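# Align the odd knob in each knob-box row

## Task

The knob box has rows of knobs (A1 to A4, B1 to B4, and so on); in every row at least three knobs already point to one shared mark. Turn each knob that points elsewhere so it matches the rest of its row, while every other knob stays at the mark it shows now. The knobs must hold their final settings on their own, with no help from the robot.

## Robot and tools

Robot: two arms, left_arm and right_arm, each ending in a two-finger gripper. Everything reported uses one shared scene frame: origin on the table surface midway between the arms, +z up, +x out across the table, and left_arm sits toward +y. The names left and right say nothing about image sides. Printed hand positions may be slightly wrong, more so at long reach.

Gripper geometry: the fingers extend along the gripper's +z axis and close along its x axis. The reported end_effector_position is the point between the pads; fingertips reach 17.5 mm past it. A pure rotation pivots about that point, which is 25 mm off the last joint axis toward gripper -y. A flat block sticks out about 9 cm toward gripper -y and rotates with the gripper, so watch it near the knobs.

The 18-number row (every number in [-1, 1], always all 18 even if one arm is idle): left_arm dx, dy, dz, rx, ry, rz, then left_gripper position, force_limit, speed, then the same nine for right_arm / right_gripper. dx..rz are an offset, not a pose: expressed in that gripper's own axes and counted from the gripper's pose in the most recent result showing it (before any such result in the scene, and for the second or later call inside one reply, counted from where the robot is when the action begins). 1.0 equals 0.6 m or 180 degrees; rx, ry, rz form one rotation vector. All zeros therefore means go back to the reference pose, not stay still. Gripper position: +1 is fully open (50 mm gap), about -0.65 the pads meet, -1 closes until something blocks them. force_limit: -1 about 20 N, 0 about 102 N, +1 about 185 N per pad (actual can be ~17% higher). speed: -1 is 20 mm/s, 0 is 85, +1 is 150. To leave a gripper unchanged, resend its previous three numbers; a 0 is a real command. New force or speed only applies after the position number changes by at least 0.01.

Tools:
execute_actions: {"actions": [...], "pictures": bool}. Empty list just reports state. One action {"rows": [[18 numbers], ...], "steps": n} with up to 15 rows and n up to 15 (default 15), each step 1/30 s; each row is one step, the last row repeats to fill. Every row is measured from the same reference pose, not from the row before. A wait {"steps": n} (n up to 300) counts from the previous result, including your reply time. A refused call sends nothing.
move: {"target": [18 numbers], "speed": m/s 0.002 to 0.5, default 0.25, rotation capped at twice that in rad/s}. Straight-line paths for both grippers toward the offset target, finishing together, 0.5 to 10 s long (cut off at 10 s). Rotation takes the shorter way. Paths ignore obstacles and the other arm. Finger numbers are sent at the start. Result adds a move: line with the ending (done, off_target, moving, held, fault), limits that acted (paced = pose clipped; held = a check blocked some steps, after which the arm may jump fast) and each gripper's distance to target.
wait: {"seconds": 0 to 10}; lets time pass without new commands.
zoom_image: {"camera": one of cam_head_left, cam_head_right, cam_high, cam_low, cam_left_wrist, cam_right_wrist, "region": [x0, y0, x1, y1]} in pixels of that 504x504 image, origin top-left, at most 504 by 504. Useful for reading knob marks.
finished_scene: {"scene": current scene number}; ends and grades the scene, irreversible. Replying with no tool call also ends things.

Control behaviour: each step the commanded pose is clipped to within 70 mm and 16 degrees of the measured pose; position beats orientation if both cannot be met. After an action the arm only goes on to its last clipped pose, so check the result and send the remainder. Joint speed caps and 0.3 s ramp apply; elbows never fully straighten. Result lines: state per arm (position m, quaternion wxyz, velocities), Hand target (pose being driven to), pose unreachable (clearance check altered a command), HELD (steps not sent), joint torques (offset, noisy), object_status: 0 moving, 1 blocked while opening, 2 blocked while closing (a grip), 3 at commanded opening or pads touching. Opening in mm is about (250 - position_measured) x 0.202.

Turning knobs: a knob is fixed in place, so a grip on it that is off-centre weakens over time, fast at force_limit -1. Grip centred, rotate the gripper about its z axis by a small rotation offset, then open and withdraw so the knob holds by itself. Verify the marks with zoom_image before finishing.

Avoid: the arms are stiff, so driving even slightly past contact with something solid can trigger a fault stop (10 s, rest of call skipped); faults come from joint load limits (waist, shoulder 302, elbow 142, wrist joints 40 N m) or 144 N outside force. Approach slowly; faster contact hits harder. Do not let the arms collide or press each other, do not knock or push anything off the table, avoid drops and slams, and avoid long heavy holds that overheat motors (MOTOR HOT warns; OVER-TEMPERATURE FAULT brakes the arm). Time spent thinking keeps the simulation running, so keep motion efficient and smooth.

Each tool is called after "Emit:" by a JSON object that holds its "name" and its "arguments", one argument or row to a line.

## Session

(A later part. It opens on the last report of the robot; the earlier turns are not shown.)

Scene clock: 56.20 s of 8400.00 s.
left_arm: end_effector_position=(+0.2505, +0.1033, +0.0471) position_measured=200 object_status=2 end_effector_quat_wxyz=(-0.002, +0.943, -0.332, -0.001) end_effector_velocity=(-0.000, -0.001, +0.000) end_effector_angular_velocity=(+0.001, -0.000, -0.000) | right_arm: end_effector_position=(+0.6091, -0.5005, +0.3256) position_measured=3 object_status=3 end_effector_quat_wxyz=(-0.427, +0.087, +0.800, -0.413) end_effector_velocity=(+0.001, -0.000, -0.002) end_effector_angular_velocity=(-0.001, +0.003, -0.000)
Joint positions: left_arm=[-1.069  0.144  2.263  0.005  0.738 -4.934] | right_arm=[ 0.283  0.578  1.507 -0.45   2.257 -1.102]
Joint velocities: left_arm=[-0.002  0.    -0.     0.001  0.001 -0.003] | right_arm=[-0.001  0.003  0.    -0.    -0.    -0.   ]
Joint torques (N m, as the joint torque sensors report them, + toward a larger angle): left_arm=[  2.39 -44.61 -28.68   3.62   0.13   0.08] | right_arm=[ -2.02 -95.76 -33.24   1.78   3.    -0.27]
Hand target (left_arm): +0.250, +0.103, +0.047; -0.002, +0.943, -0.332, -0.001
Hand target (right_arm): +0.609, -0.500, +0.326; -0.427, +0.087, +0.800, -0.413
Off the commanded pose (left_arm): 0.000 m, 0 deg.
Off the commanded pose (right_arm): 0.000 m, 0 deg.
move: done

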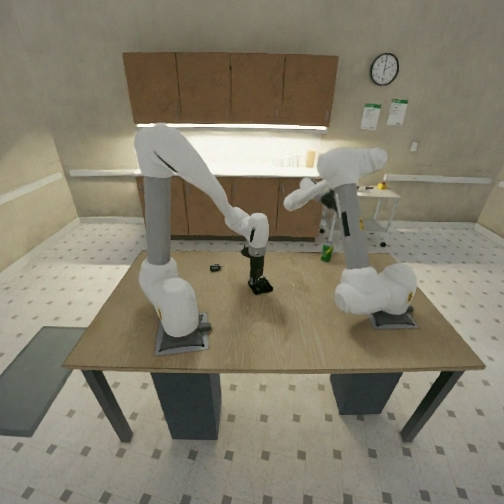

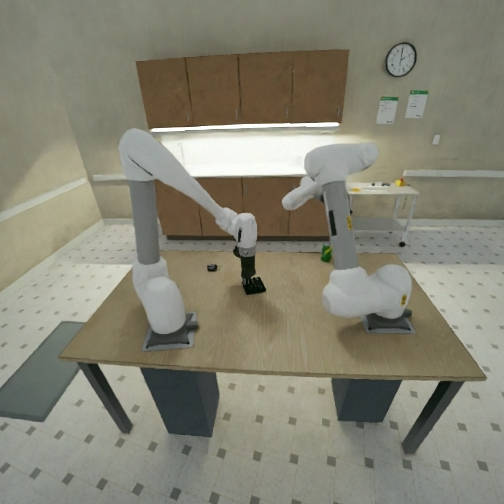

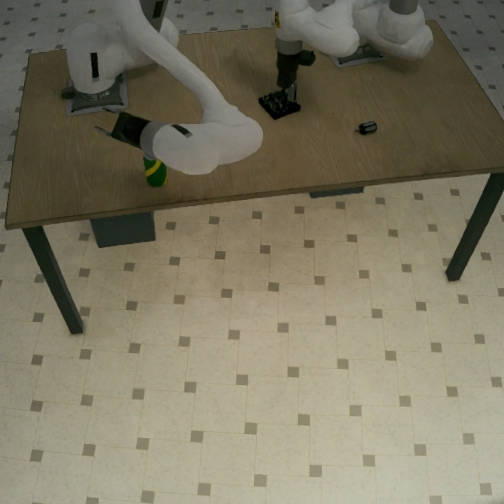

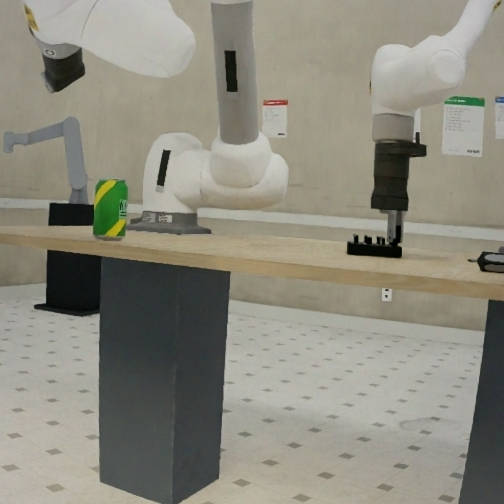

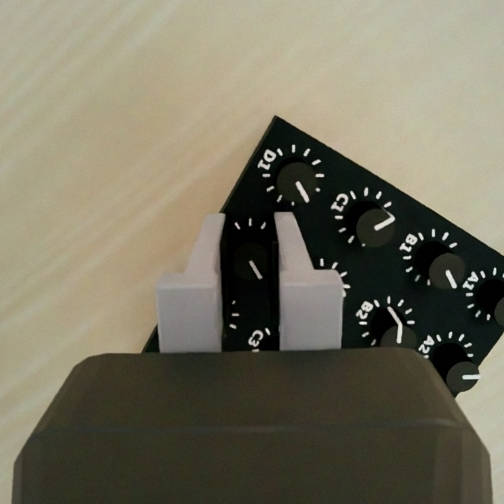

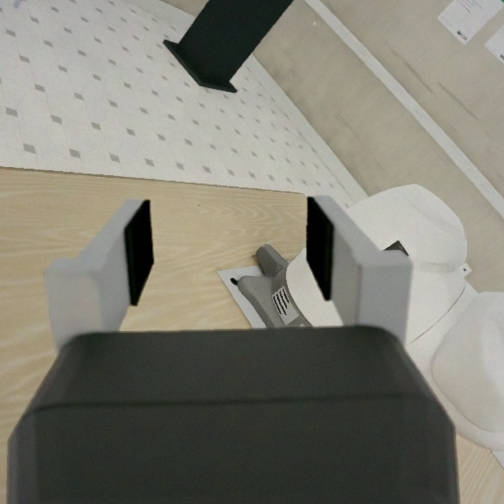

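Emit:
{"name": "move", "arguments": {
  "target": [0,0,0,0,0,0,-0.2,-0.8,-0.5,0,0,0,0,0,0,1,0,0]
}}

Emit:
{"name": "move", "arguments": {
  "target": [0,0,-0.04,0,0,0.0,-0.2,-0.8,-0.5,0,0,0,0,0,0,1,0,0],
  "speed": 0.1
}}

Emit:
{"name": "move", "arguments": {
  "target": [0,0,0,0,0,0.667,-0.07,-0.8,-0.5,0,0,0,0,0,0,1,0,0],
  "speed": 0.5
}}

Emit:
{"name": "move", "arguments": {
  "target": [-0.042,-0.084,0,0,0,0,-0.07,-0.8,-0.5,0,0,0,0,0,0,1,0,0]
}}

Scene clock: 62.53 s of 8400.00 s.
left_arm: end_effector_position=(+0.2505, +0.1033, +0.0471) position_measured=182 object_status=3 end_effector_quat_wxyz=(-0.002, +0.943, -0.332, -0.001) end_effector_velocity=(-0.000, +0.000, -0.000) end_effector_angular_velocity=(+0.000, -0.000, -0.001) | right_arm: end_effector_position=(+0.6091, -0.5005, +0.3256) position_measured=3 object_status=3 end_effector_quat_wxyz=(-0.427, +0.087, +0.800, -0.413) end_effector_velocity=(+0.000, +0.000, -0.001) end_effector_angular_velocity=(+0.000, +0.001, +0.001)
Joint positions: left_arm=[-1.069  0.144  2.263  0.005  0.738 -4.935] | right_arm=[ 0.283  0.578  1.507 -0.45   2.257 -1.102]
Joint velocities: left_arm=[-0.001 -0.     0.001  0.001 -0.    -0.   ] | right_arm=[ 0.001  0.001 -0.     0.    -0.     0.   ]
Joint torques (N m, as the joint torque sensors report them, + toward a larger angle): left_arm=[  3.7  -43.67 -28.27   3.79   0.01   0.39] | right_arm=[ -2.54 -94.13 -33.52   2.09   3.27  -0.15]
Hand target (left_arm): +0.250, +0.103, +0.047; -0.002, +0.943, -0.332, -0.001
Hand target (right_arm): +0.609, -0.500, +0.326; -0.427, +0.087, +0.800, -0.413
Off the commanded pose (left_arm): 0.000 m, 0 deg.
Off the commanded pose (right_arm): 0.000 m, 0 deg.
After step 90, 2.63 s passed at rest.
move: done

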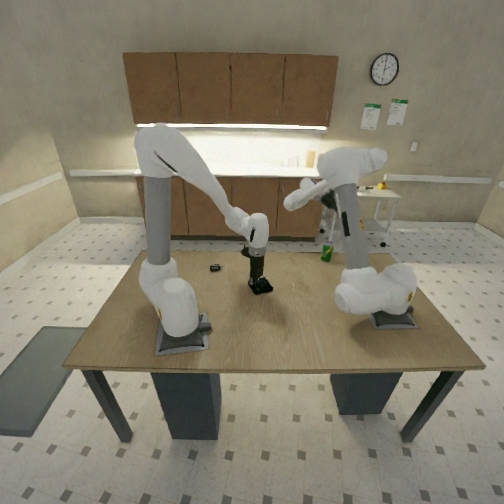

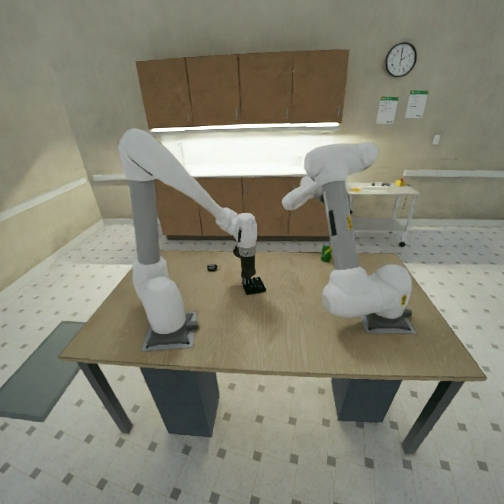

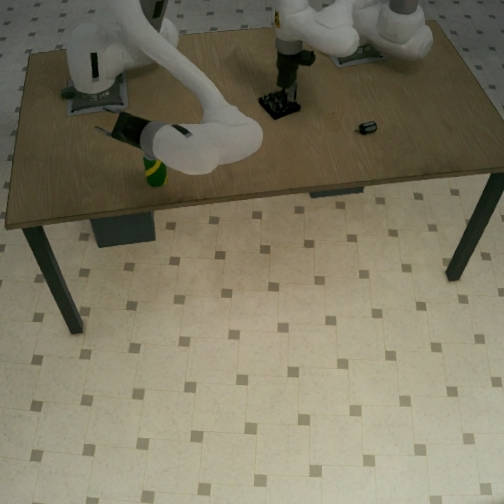

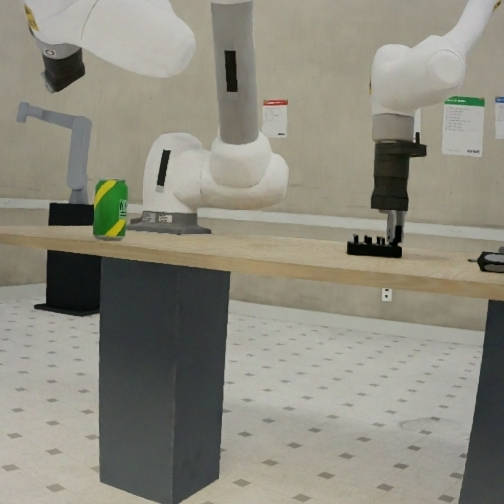

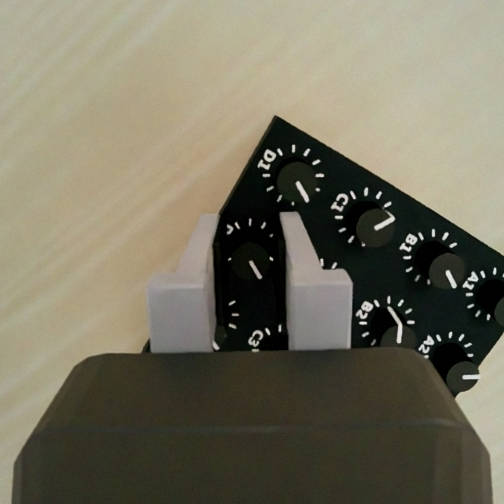

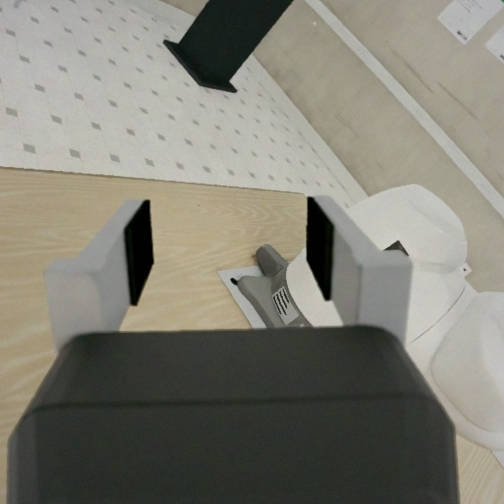

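Scene clock: 63.27 s of 8400.00 s.
left_arm: end_effector_position=(+0.2505, +0.1032, +0.0710) position_measured=182 object_status=3 end_effector_quat_wxyz=(-0.002, +0.943, -0.331, -0.001) end_effector_velocity=(+0.000, +0.001, +0.001) end_effector_angular_velocity=(-0.000, +0.000, +0.002) | right_arm: end_effector_position=(+0.6091, -0.5005, +0.3256) position_measured=3 object_status=3 end_effector_quat_wxyz=(-0.427, +0.087, +0.800, -0.413) end_effector_velocity=(-0.000, +0.000, -0.000) end_effector_angular_velocity=(+0.000, +0.000, +0.001)
Joint positions: left_arm=[-1.069  0.108  2.245  0.005  0.793 -4.935] | right_arm=[ 0.283  0.578  1.507 -0.45   2.257 -1.102]
Joint velocities: left_arm=[ 0.002 -0.001 -0.    -0.001  0.002  0.   ] | right_arm=[ 0.001  0.     0.     0.    -0.001 -0.   ]
Joint torques (N m, as the joint torque sensors report them, + toward a larger angle): left_arm=[  3.38 -41.31 -30.13   3.64  -0.05   0.28] | right_arm=[ -2.03 -95.67 -34.06   2.05   3.05  -0.34]
Hand target (left_arm): +0.250, +0.103, +0.071; -0.002, +0.943, -0.332, -0.001
Hand target (right_arm): +0.609, -0.500, +0.326; -0.427, +0.087, +0.800, -0.413
Off the commanded pose (left_arm): 0.000 m, 0 deg.
Off the commanded pose (right_arm): 0.000 m, 0 deg.
move: done

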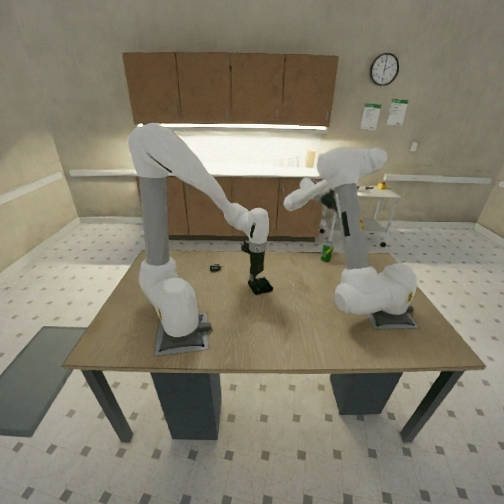

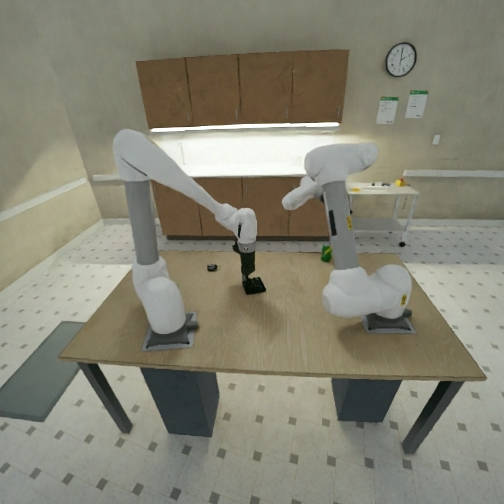

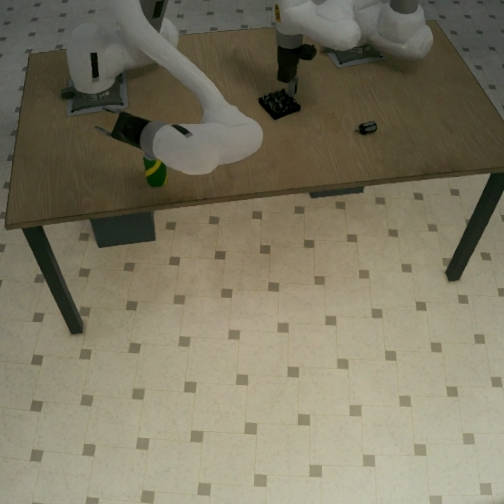

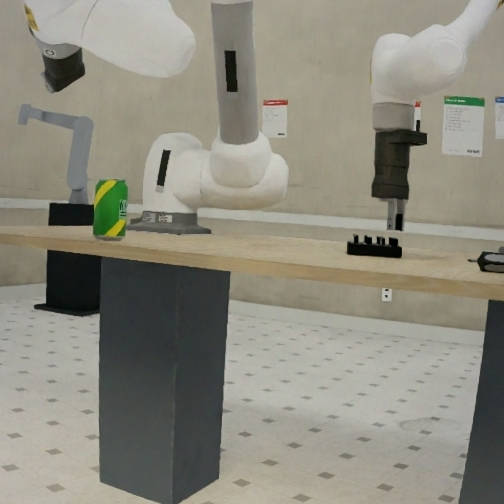

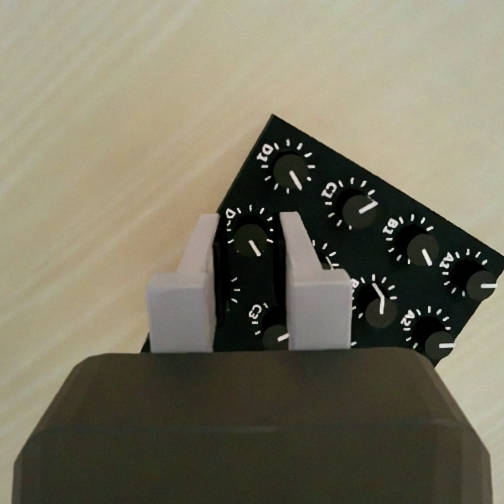

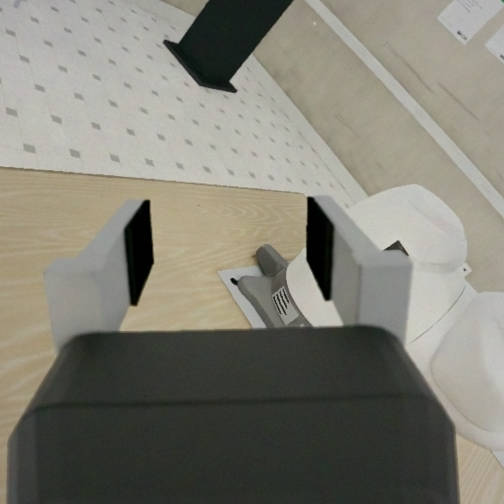

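Scene clock: 65.87 s of 8400.00 s.
left_arm: end_effector_position=(+0.2503, +0.1032, +0.0709) position_measured=162 object_status=3 end_effector_quat_wxyz=(+0.001, -0.184, +0.983, +0.003) end_effector_velocity=(-0.001, -0.001, -0.000) end_effector_angular_velocity=(-0.001, +0.002, -0.003) | right_arm: end_effector_position=(+0.6091, -0.5005, +0.3256) position_measured=3 object_status=3 end_effector_quat_wxyz=(-0.427, +0.087, +0.800, -0.413) end_effector_velocity=(-0.000, +0.001, +0.001) end_effector_angular_velocity=(+0.001, -0.003, +0.002)
Joint positions: left_arm=[-0.997  0.07   2.288  0.005  0.787 -2.767] | right_arm=[ 0.283  0.578  1.507 -0.45   2.257 -1.102]
Joint velocities: left_arm=[-0.001  0.    -0.    -0.003  0.001  0.004] | right_arm=[ 0.001 -0.002 -0.001 -0.    -0.001 -0.   ]
Joint torques (N m, as the joint torque sensors report them, + toward a larger angle): left_arm=[  4.71 -37.7  -31.16   3.44   0.04   0.06] | right_arm=[ -1.85 -96.25 -33.92   1.89   3.29  -0.27]
Hand target (left_arm): +0.250, +0.103, +0.071; +0.000, -0.184, +0.983, +0.003
Hand target (right_arm): +0.609, -0.500, +0.326; -0.427, +0.087, +0.800, -0.413
Off the commanded pose (left_arm): 0.000 m, 0 deg.
Off the commanded pose (right_arm): 0.000 m, 0 deg.
move: done

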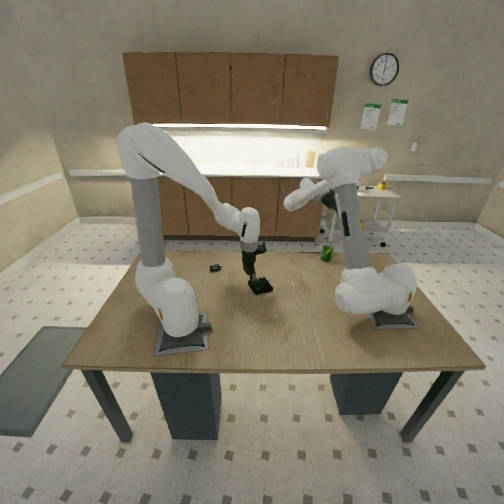

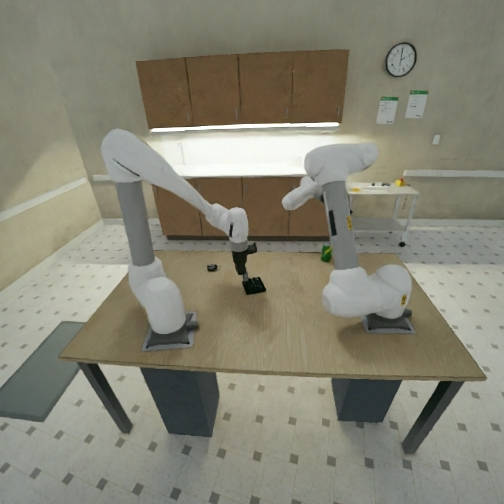

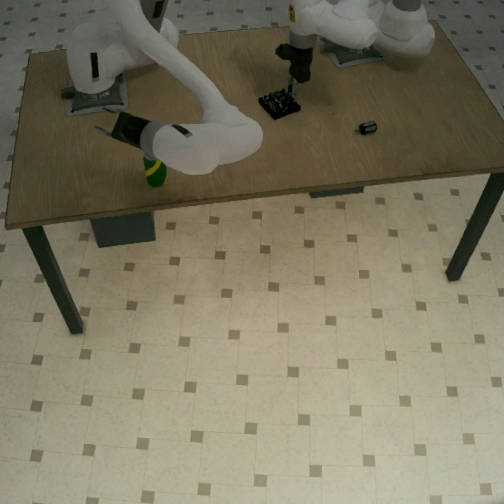

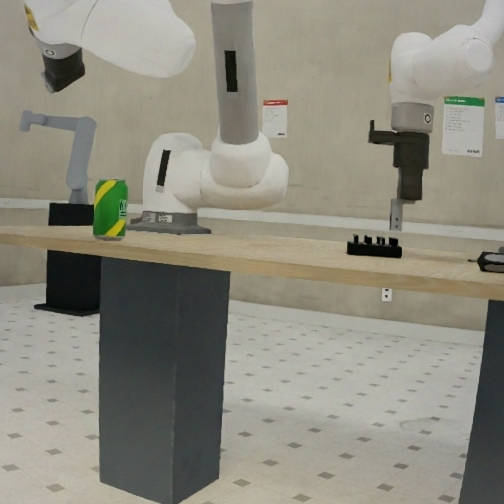

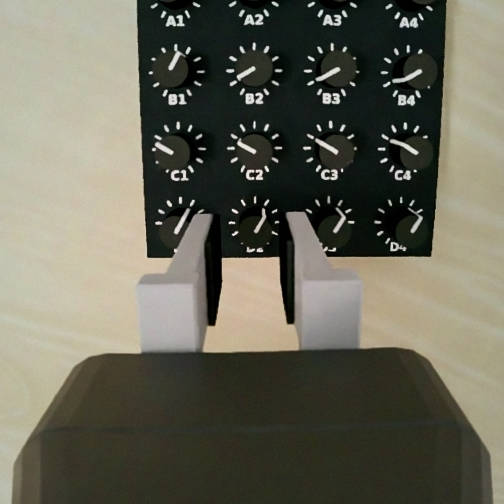

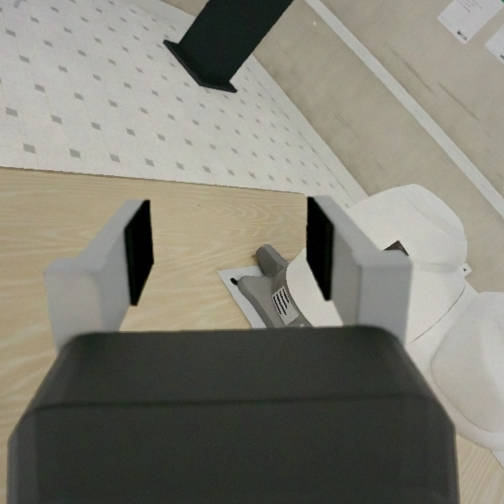

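Scene clock: 66.63 s of 8400.00 s.
left_arm: end_effector_position=(+0.2921, +0.0655, +0.0708) position_measured=162 object_status=3 end_effector_quat_wxyz=(+0.001, -0.184, +0.983, +0.003) end_effector_velocity=(-0.000, -0.000, -0.001) end_effector_angular_velocity=(+0.001, +0.002, -0.000) | right_arm: end_effector_position=(+0.6091, -0.5005, +0.3256) position_measured=3 object_status=3 end_effector_quat_wxyz=(-0.427, +0.087, +0.800, -0.413) end_effector_velocity=(+0.000, +0.000, -0.001) end_effector_angular_velocity=(-0.001, +0.002, -0.000)
Joint positions: left_arm=[-0.987  0.153  2.191  0.005  0.801 -2.757] | right_arm=[ 0.283  0.578  1.507 -0.45   2.257 -1.102]
Joint velocities: left_arm=[-0.     0.001 -0.    -0.001  0.001  0.001] | right_arm=[ 0.     0.002 -0.001  0.     0.001  0.   ]
Joint torques (N m, as the joint torque sensors report them, + toward a larger angle): left_arm=[  4.03 -47.12 -30.64   3.8    0.42   0.01] | right_arm=[ -3.79 -93.39 -33.62   2.14   3.18  -0.07]
Hand target (left_arm): +0.292, +0.065, +0.071; +0.001, -0.184, +0.983, +0.003
Hand target (right_arm): +0.609, -0.500, +0.326; -0.427, +0.087, +0.800, -0.413
Off the commanded pose (left_arm): 0.000 m, 0 deg.
Off the commanded pose (right_arm): 0.000 m, 0 deg.
move: done

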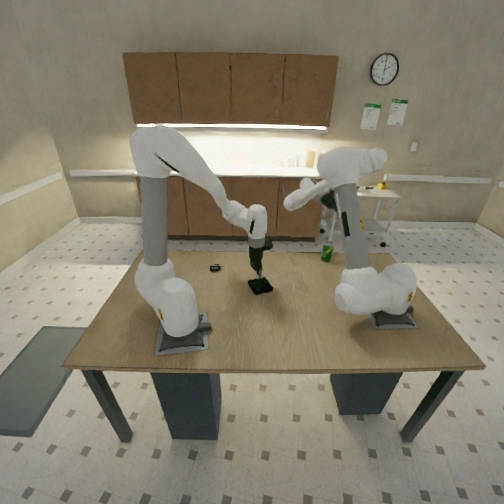

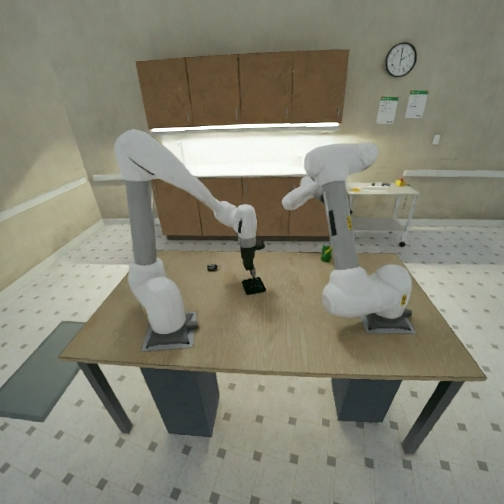

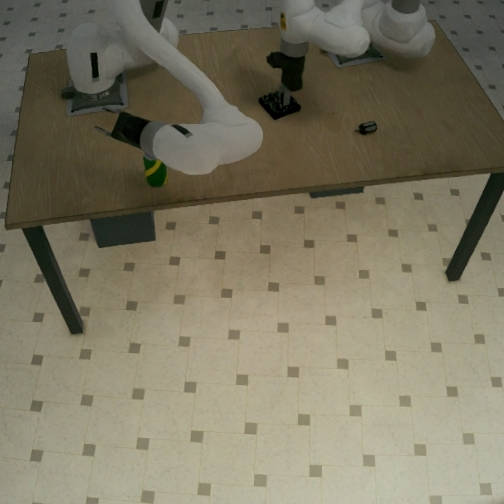

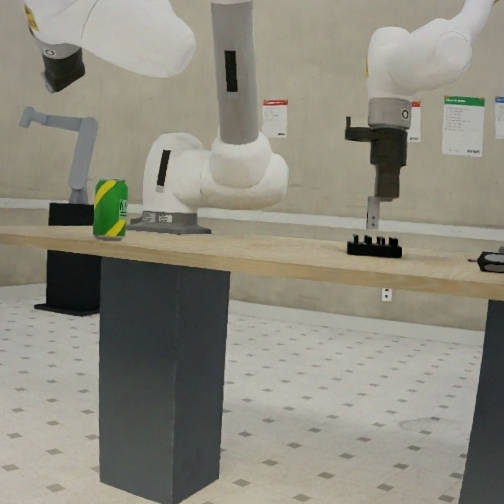

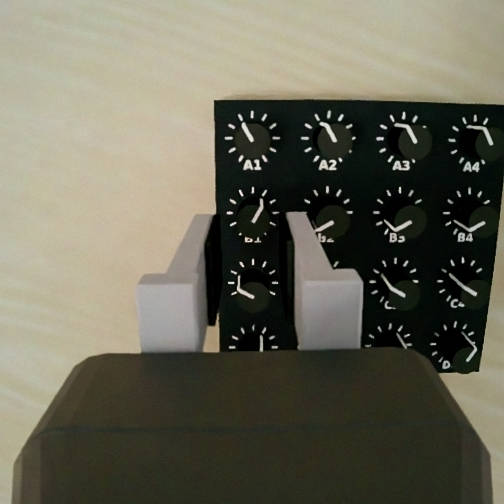

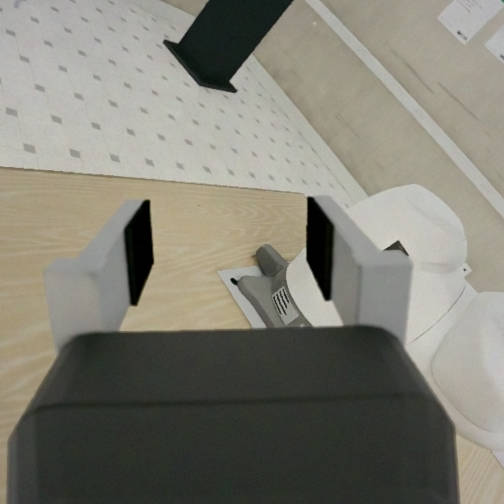

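Emit:
{"name": "move", "arguments": {
  "target": [0.002,-0.006,0,0,0,0,-0.07,-0.8,-0.5,0,0,0,0,0,0,1,0,0]
}}

Emit:
{"name": "move", "arguments": {
  "target": [0,0,0.04,0,0,0,-0.07,-0.8,-0.5,0,0,0,0,0,0,1,0,0],
  "speed": 0.06
}}

Emit:
{"name": "move", "arguments": {
  "target": [0,0,0,0,0,0,-1,-0.8,-0.5,0,0,0,0,0,0,1,0,0]
}}

Scene clock: 72.50 s of 8400.00 s.
left_arm: end_effector_position=(+0.2923, +0.0617, +0.0708) position_measured=162 object_status=3 end_effector_quat_wxyz=(+0.001, -0.184, +0.983, +0.003) end_effector_velocity=(-0.001, -0.000, +0.000) end_effector_angular_velocity=(-0.000, -0.000, -0.001) | right_arm: end_effector_position=(+0.6091, -0.5005, +0.3256) position_measured=3 object_status=3 end_effector_quat_wxyz=(-0.427, +0.087, +0.800, -0.413) end_effector_velocity=(+0.000, +0.000, -0.000) end_effector_angular_velocity=(-0.001, +0.001, +0.000)
Joint positions: left_arm=[-0.991  0.157  2.186  0.005  0.802 -2.761] | right_arm=[ 0.283  0.578  1.507 -0.45   2.257 -1.102]
Joint velocities: left_arm=[-0.002 -0.001  0.     0.     0.    -0.   ] | right_arm=[ 0.     0.001 -0.    -0.001  0.001 -0.   ]
Joint torques (N m, as the joint torque sensors report them, + toward a larger angle): left_arm=[  3.46 -47.64 -30.63   3.56   0.08   0.28] | right_arm=[ -3.01 -95.02 -32.97   2.04   3.11  -0.25]
Hand target (left_arm): +0.292, +0.062, +0.071; +0.001, -0.184, +0.983, +0.003
Hand target (right_arm): +0.609, -0.500, +0.326; -0.427, +0.087, +0.800, -0.413
Off the commanded pose (left_arm): 0.000 m, 0 deg.
Off the commanded pose (right_arm): 0.000 m, 0 deg.
After step 90, 2.17 s passed at rest.
move: done

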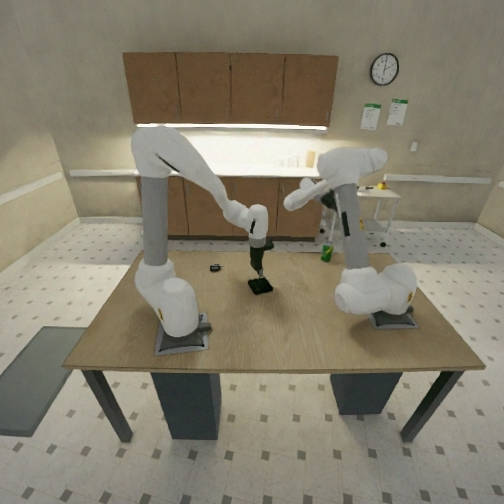

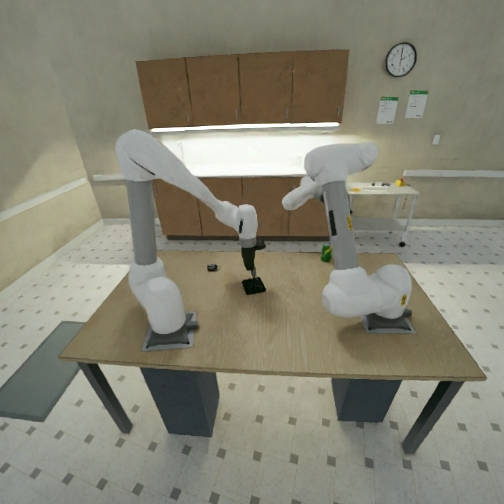

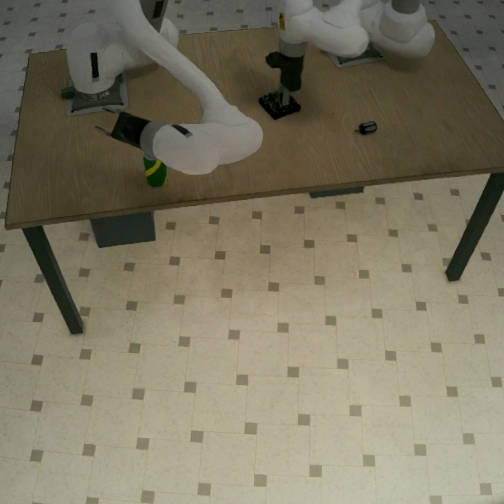

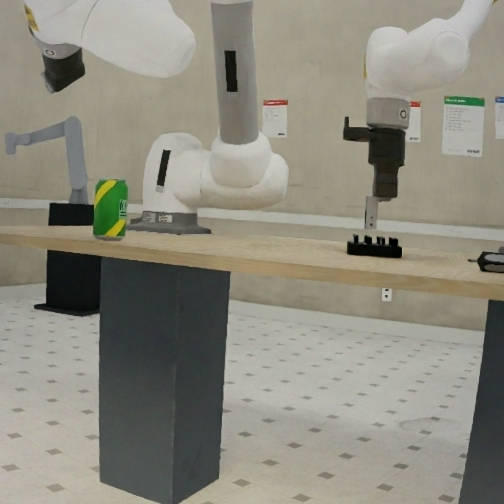

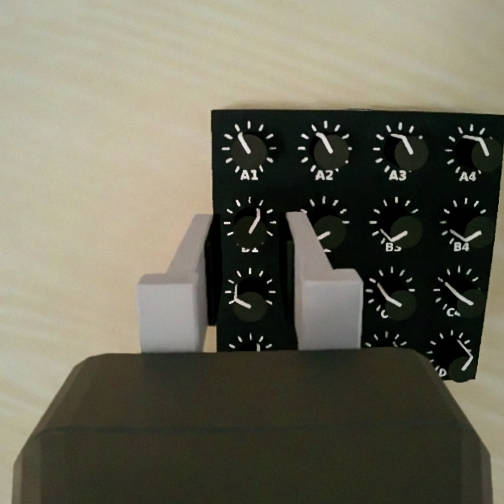

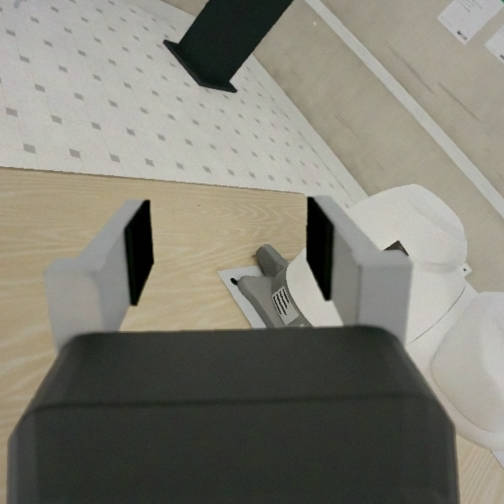

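Scene clock: 73.27 s of 8400.00 s.
left_arm: end_effector_position=(+0.2922, +0.0617, +0.0469) position_measured=162 object_status=3 end_effector_quat_wxyz=(+0.001, -0.184, +0.983, +0.002) end_effector_velocity=(-0.001, -0.001, -0.001) end_effector_angular_velocity=(-0.000, +0.000, -0.001) | right_arm: end_effector_position=(+0.6091, -0.5005, +0.3256) position_measured=3 object_status=3 end_effector_quat_wxyz=(-0.427, +0.087, +0.800, -0.413) end_effector_velocity=(+0.000, +0.000, +0.000) end_effector_angular_velocity=(+0.001, -0.003, +0.001)
Joint positions: left_arm=[-0.991  0.191  2.204  0.005  0.75  -2.762] | right_arm=[ 0.283  0.578  1.507 -0.45   2.257 -1.102]
Joint velocities: left_arm=[-0.002  0.001  0.    -0.001 -0.002 -0.   ] | right_arm=[ 0.001 -0.001 -0.001 -0.001 -0.001 -0.   ]
Joint torques (N m, as the joint torque sensors report them, + toward a larger angle): left_arm=[  3.92 -50.31 -29.26   3.61   0.31   0.36] | right_arm=[ -2.19 -92.35 -33.05   2.54   3.07  -0.48]
Hand target (left_arm): +0.292, +0.062, +0.047; +0.001, -0.184, +0.983, +0.003
Hand target (right_arm): +0.609, -0.500, +0.326; -0.427, +0.087, +0.800, -0.413
Off the commanded pose (left_arm): 0.000 m, 0 deg.
Off the commanded pose (right_arm): 0.000 m, 0 deg.
move: done

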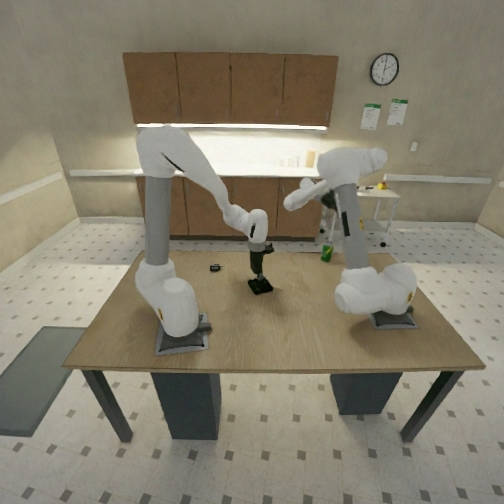

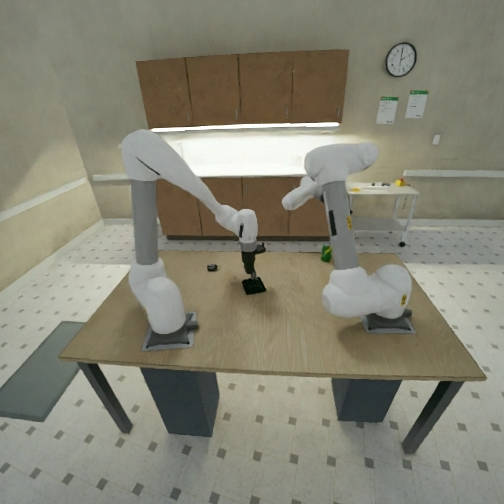

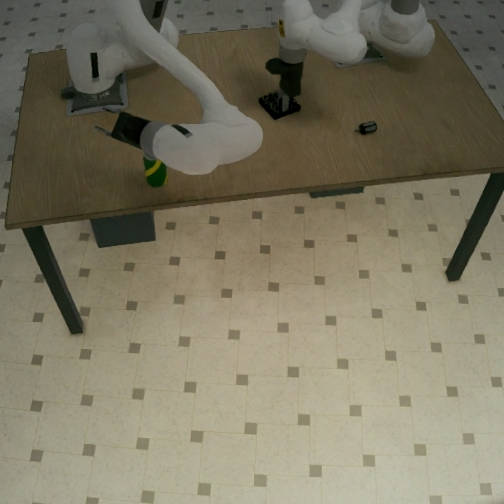

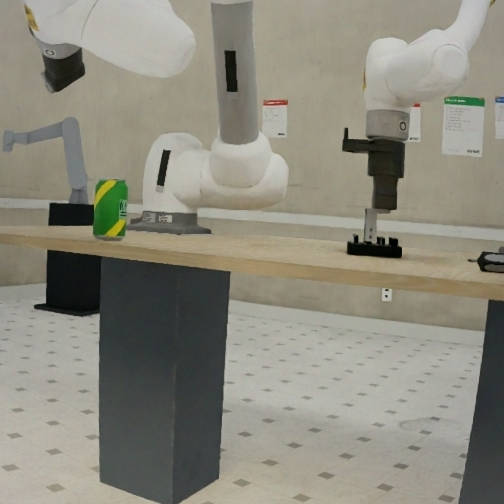

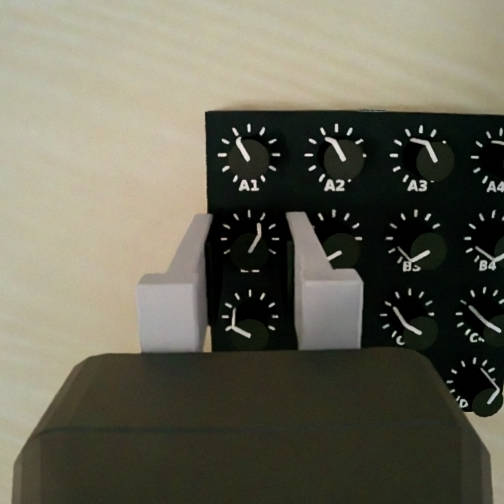

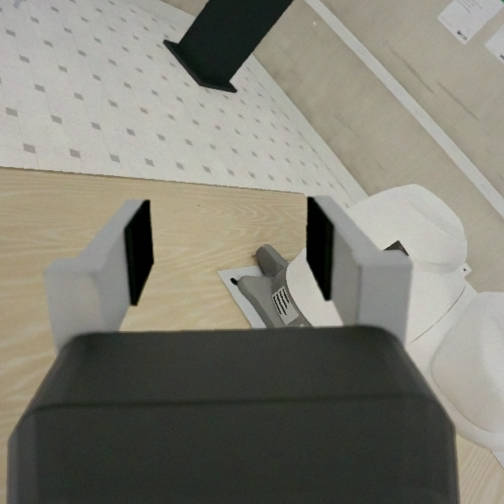

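Scene clock: 73.77 s of 8400.00 s.
left_arm: end_effector_position=(+0.2922, +0.0617, +0.0469) position_measured=200 object_status=2 end_effector_quat_wxyz=(+0.001, -0.184, +0.983, +0.003) end_effector_velocity=(-0.000, -0.001, +0.001) end_effector_angular_velocity=(-0.001, -0.001, -0.000) | right_arm: end_effector_position=(+0.6091, -0.5005, +0.3256) position_measured=3 object_status=3 end_effector_quat_wxyz=(-0.427, +0.087, +0.800, -0.413) end_effector_velocity=(+0.001, -0.001, -0.001) end_effector_angular_velocity=(-0.001, +0.001, -0.001)
Joint positions: left_arm=[-0.991  0.191  2.204  0.005  0.75  -2.762] | right_arm=[ 0.283  0.578  1.507 -0.45   2.257 -1.102]
Joint velocities: left_arm=[-0.001 -0.001 -0.    -0.    -0.    -0.001] | right_arm=[-0.001  0.002 -0.001 -0.    -0.    -0.   ]
Joint torques (N m, as the joint torque sensors report them, + toward a larger angle): left_arm=[  2.17 -48.29 -29.05   3.67   0.3    0.21] | right_arm=[ -2.43 -95.32 -32.27   2.06   3.09  -0.17]
Hand target (left_arm): +0.292, +0.062, +0.047; +0.001, -0.184, +0.983, +0.002
Hand target (right_arm): +0.609, -0.500, +0.326; -0.427, +0.087, +0.800, -0.413
Off the commanded pose (left_arm): 0.000 m, 0 deg.
Off the commanded pose (right_arm): 0.000 m, 0 deg.
move: done

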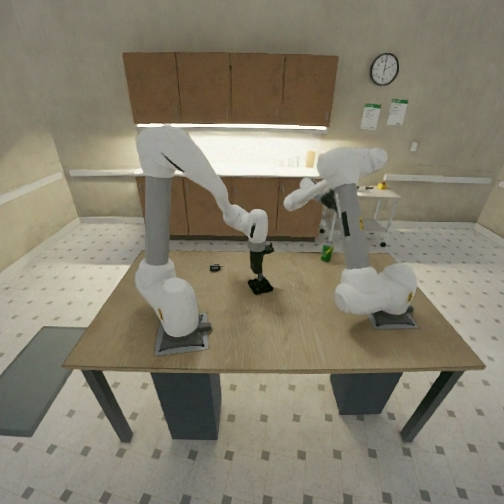

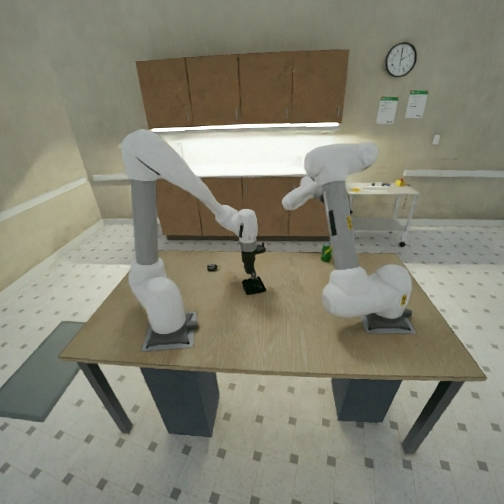

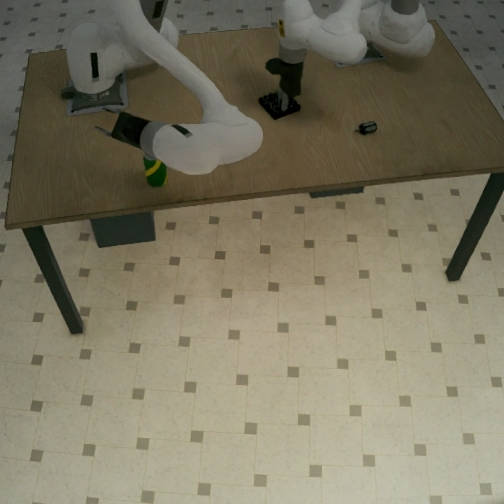

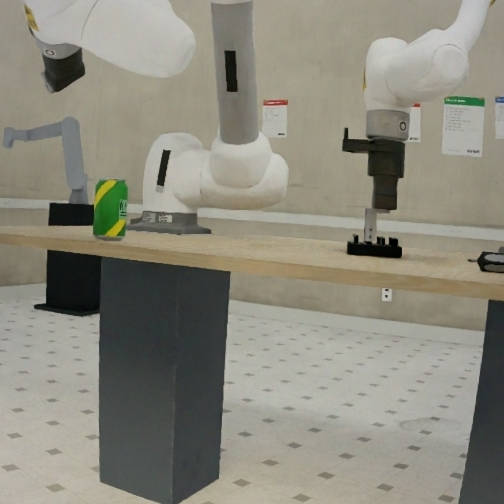

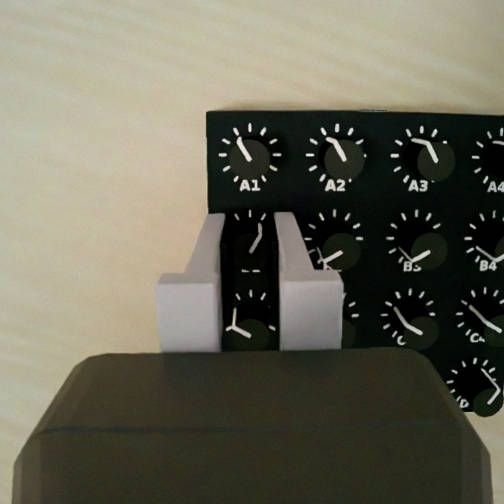

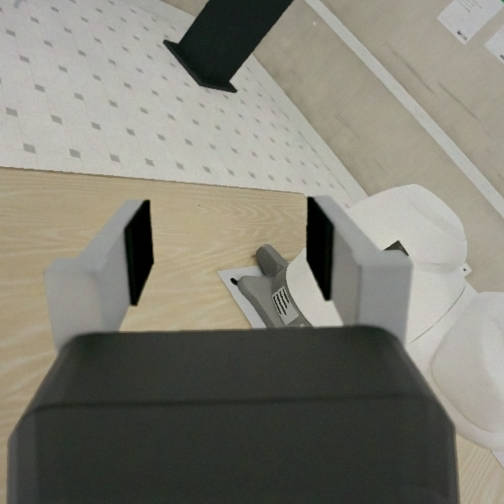

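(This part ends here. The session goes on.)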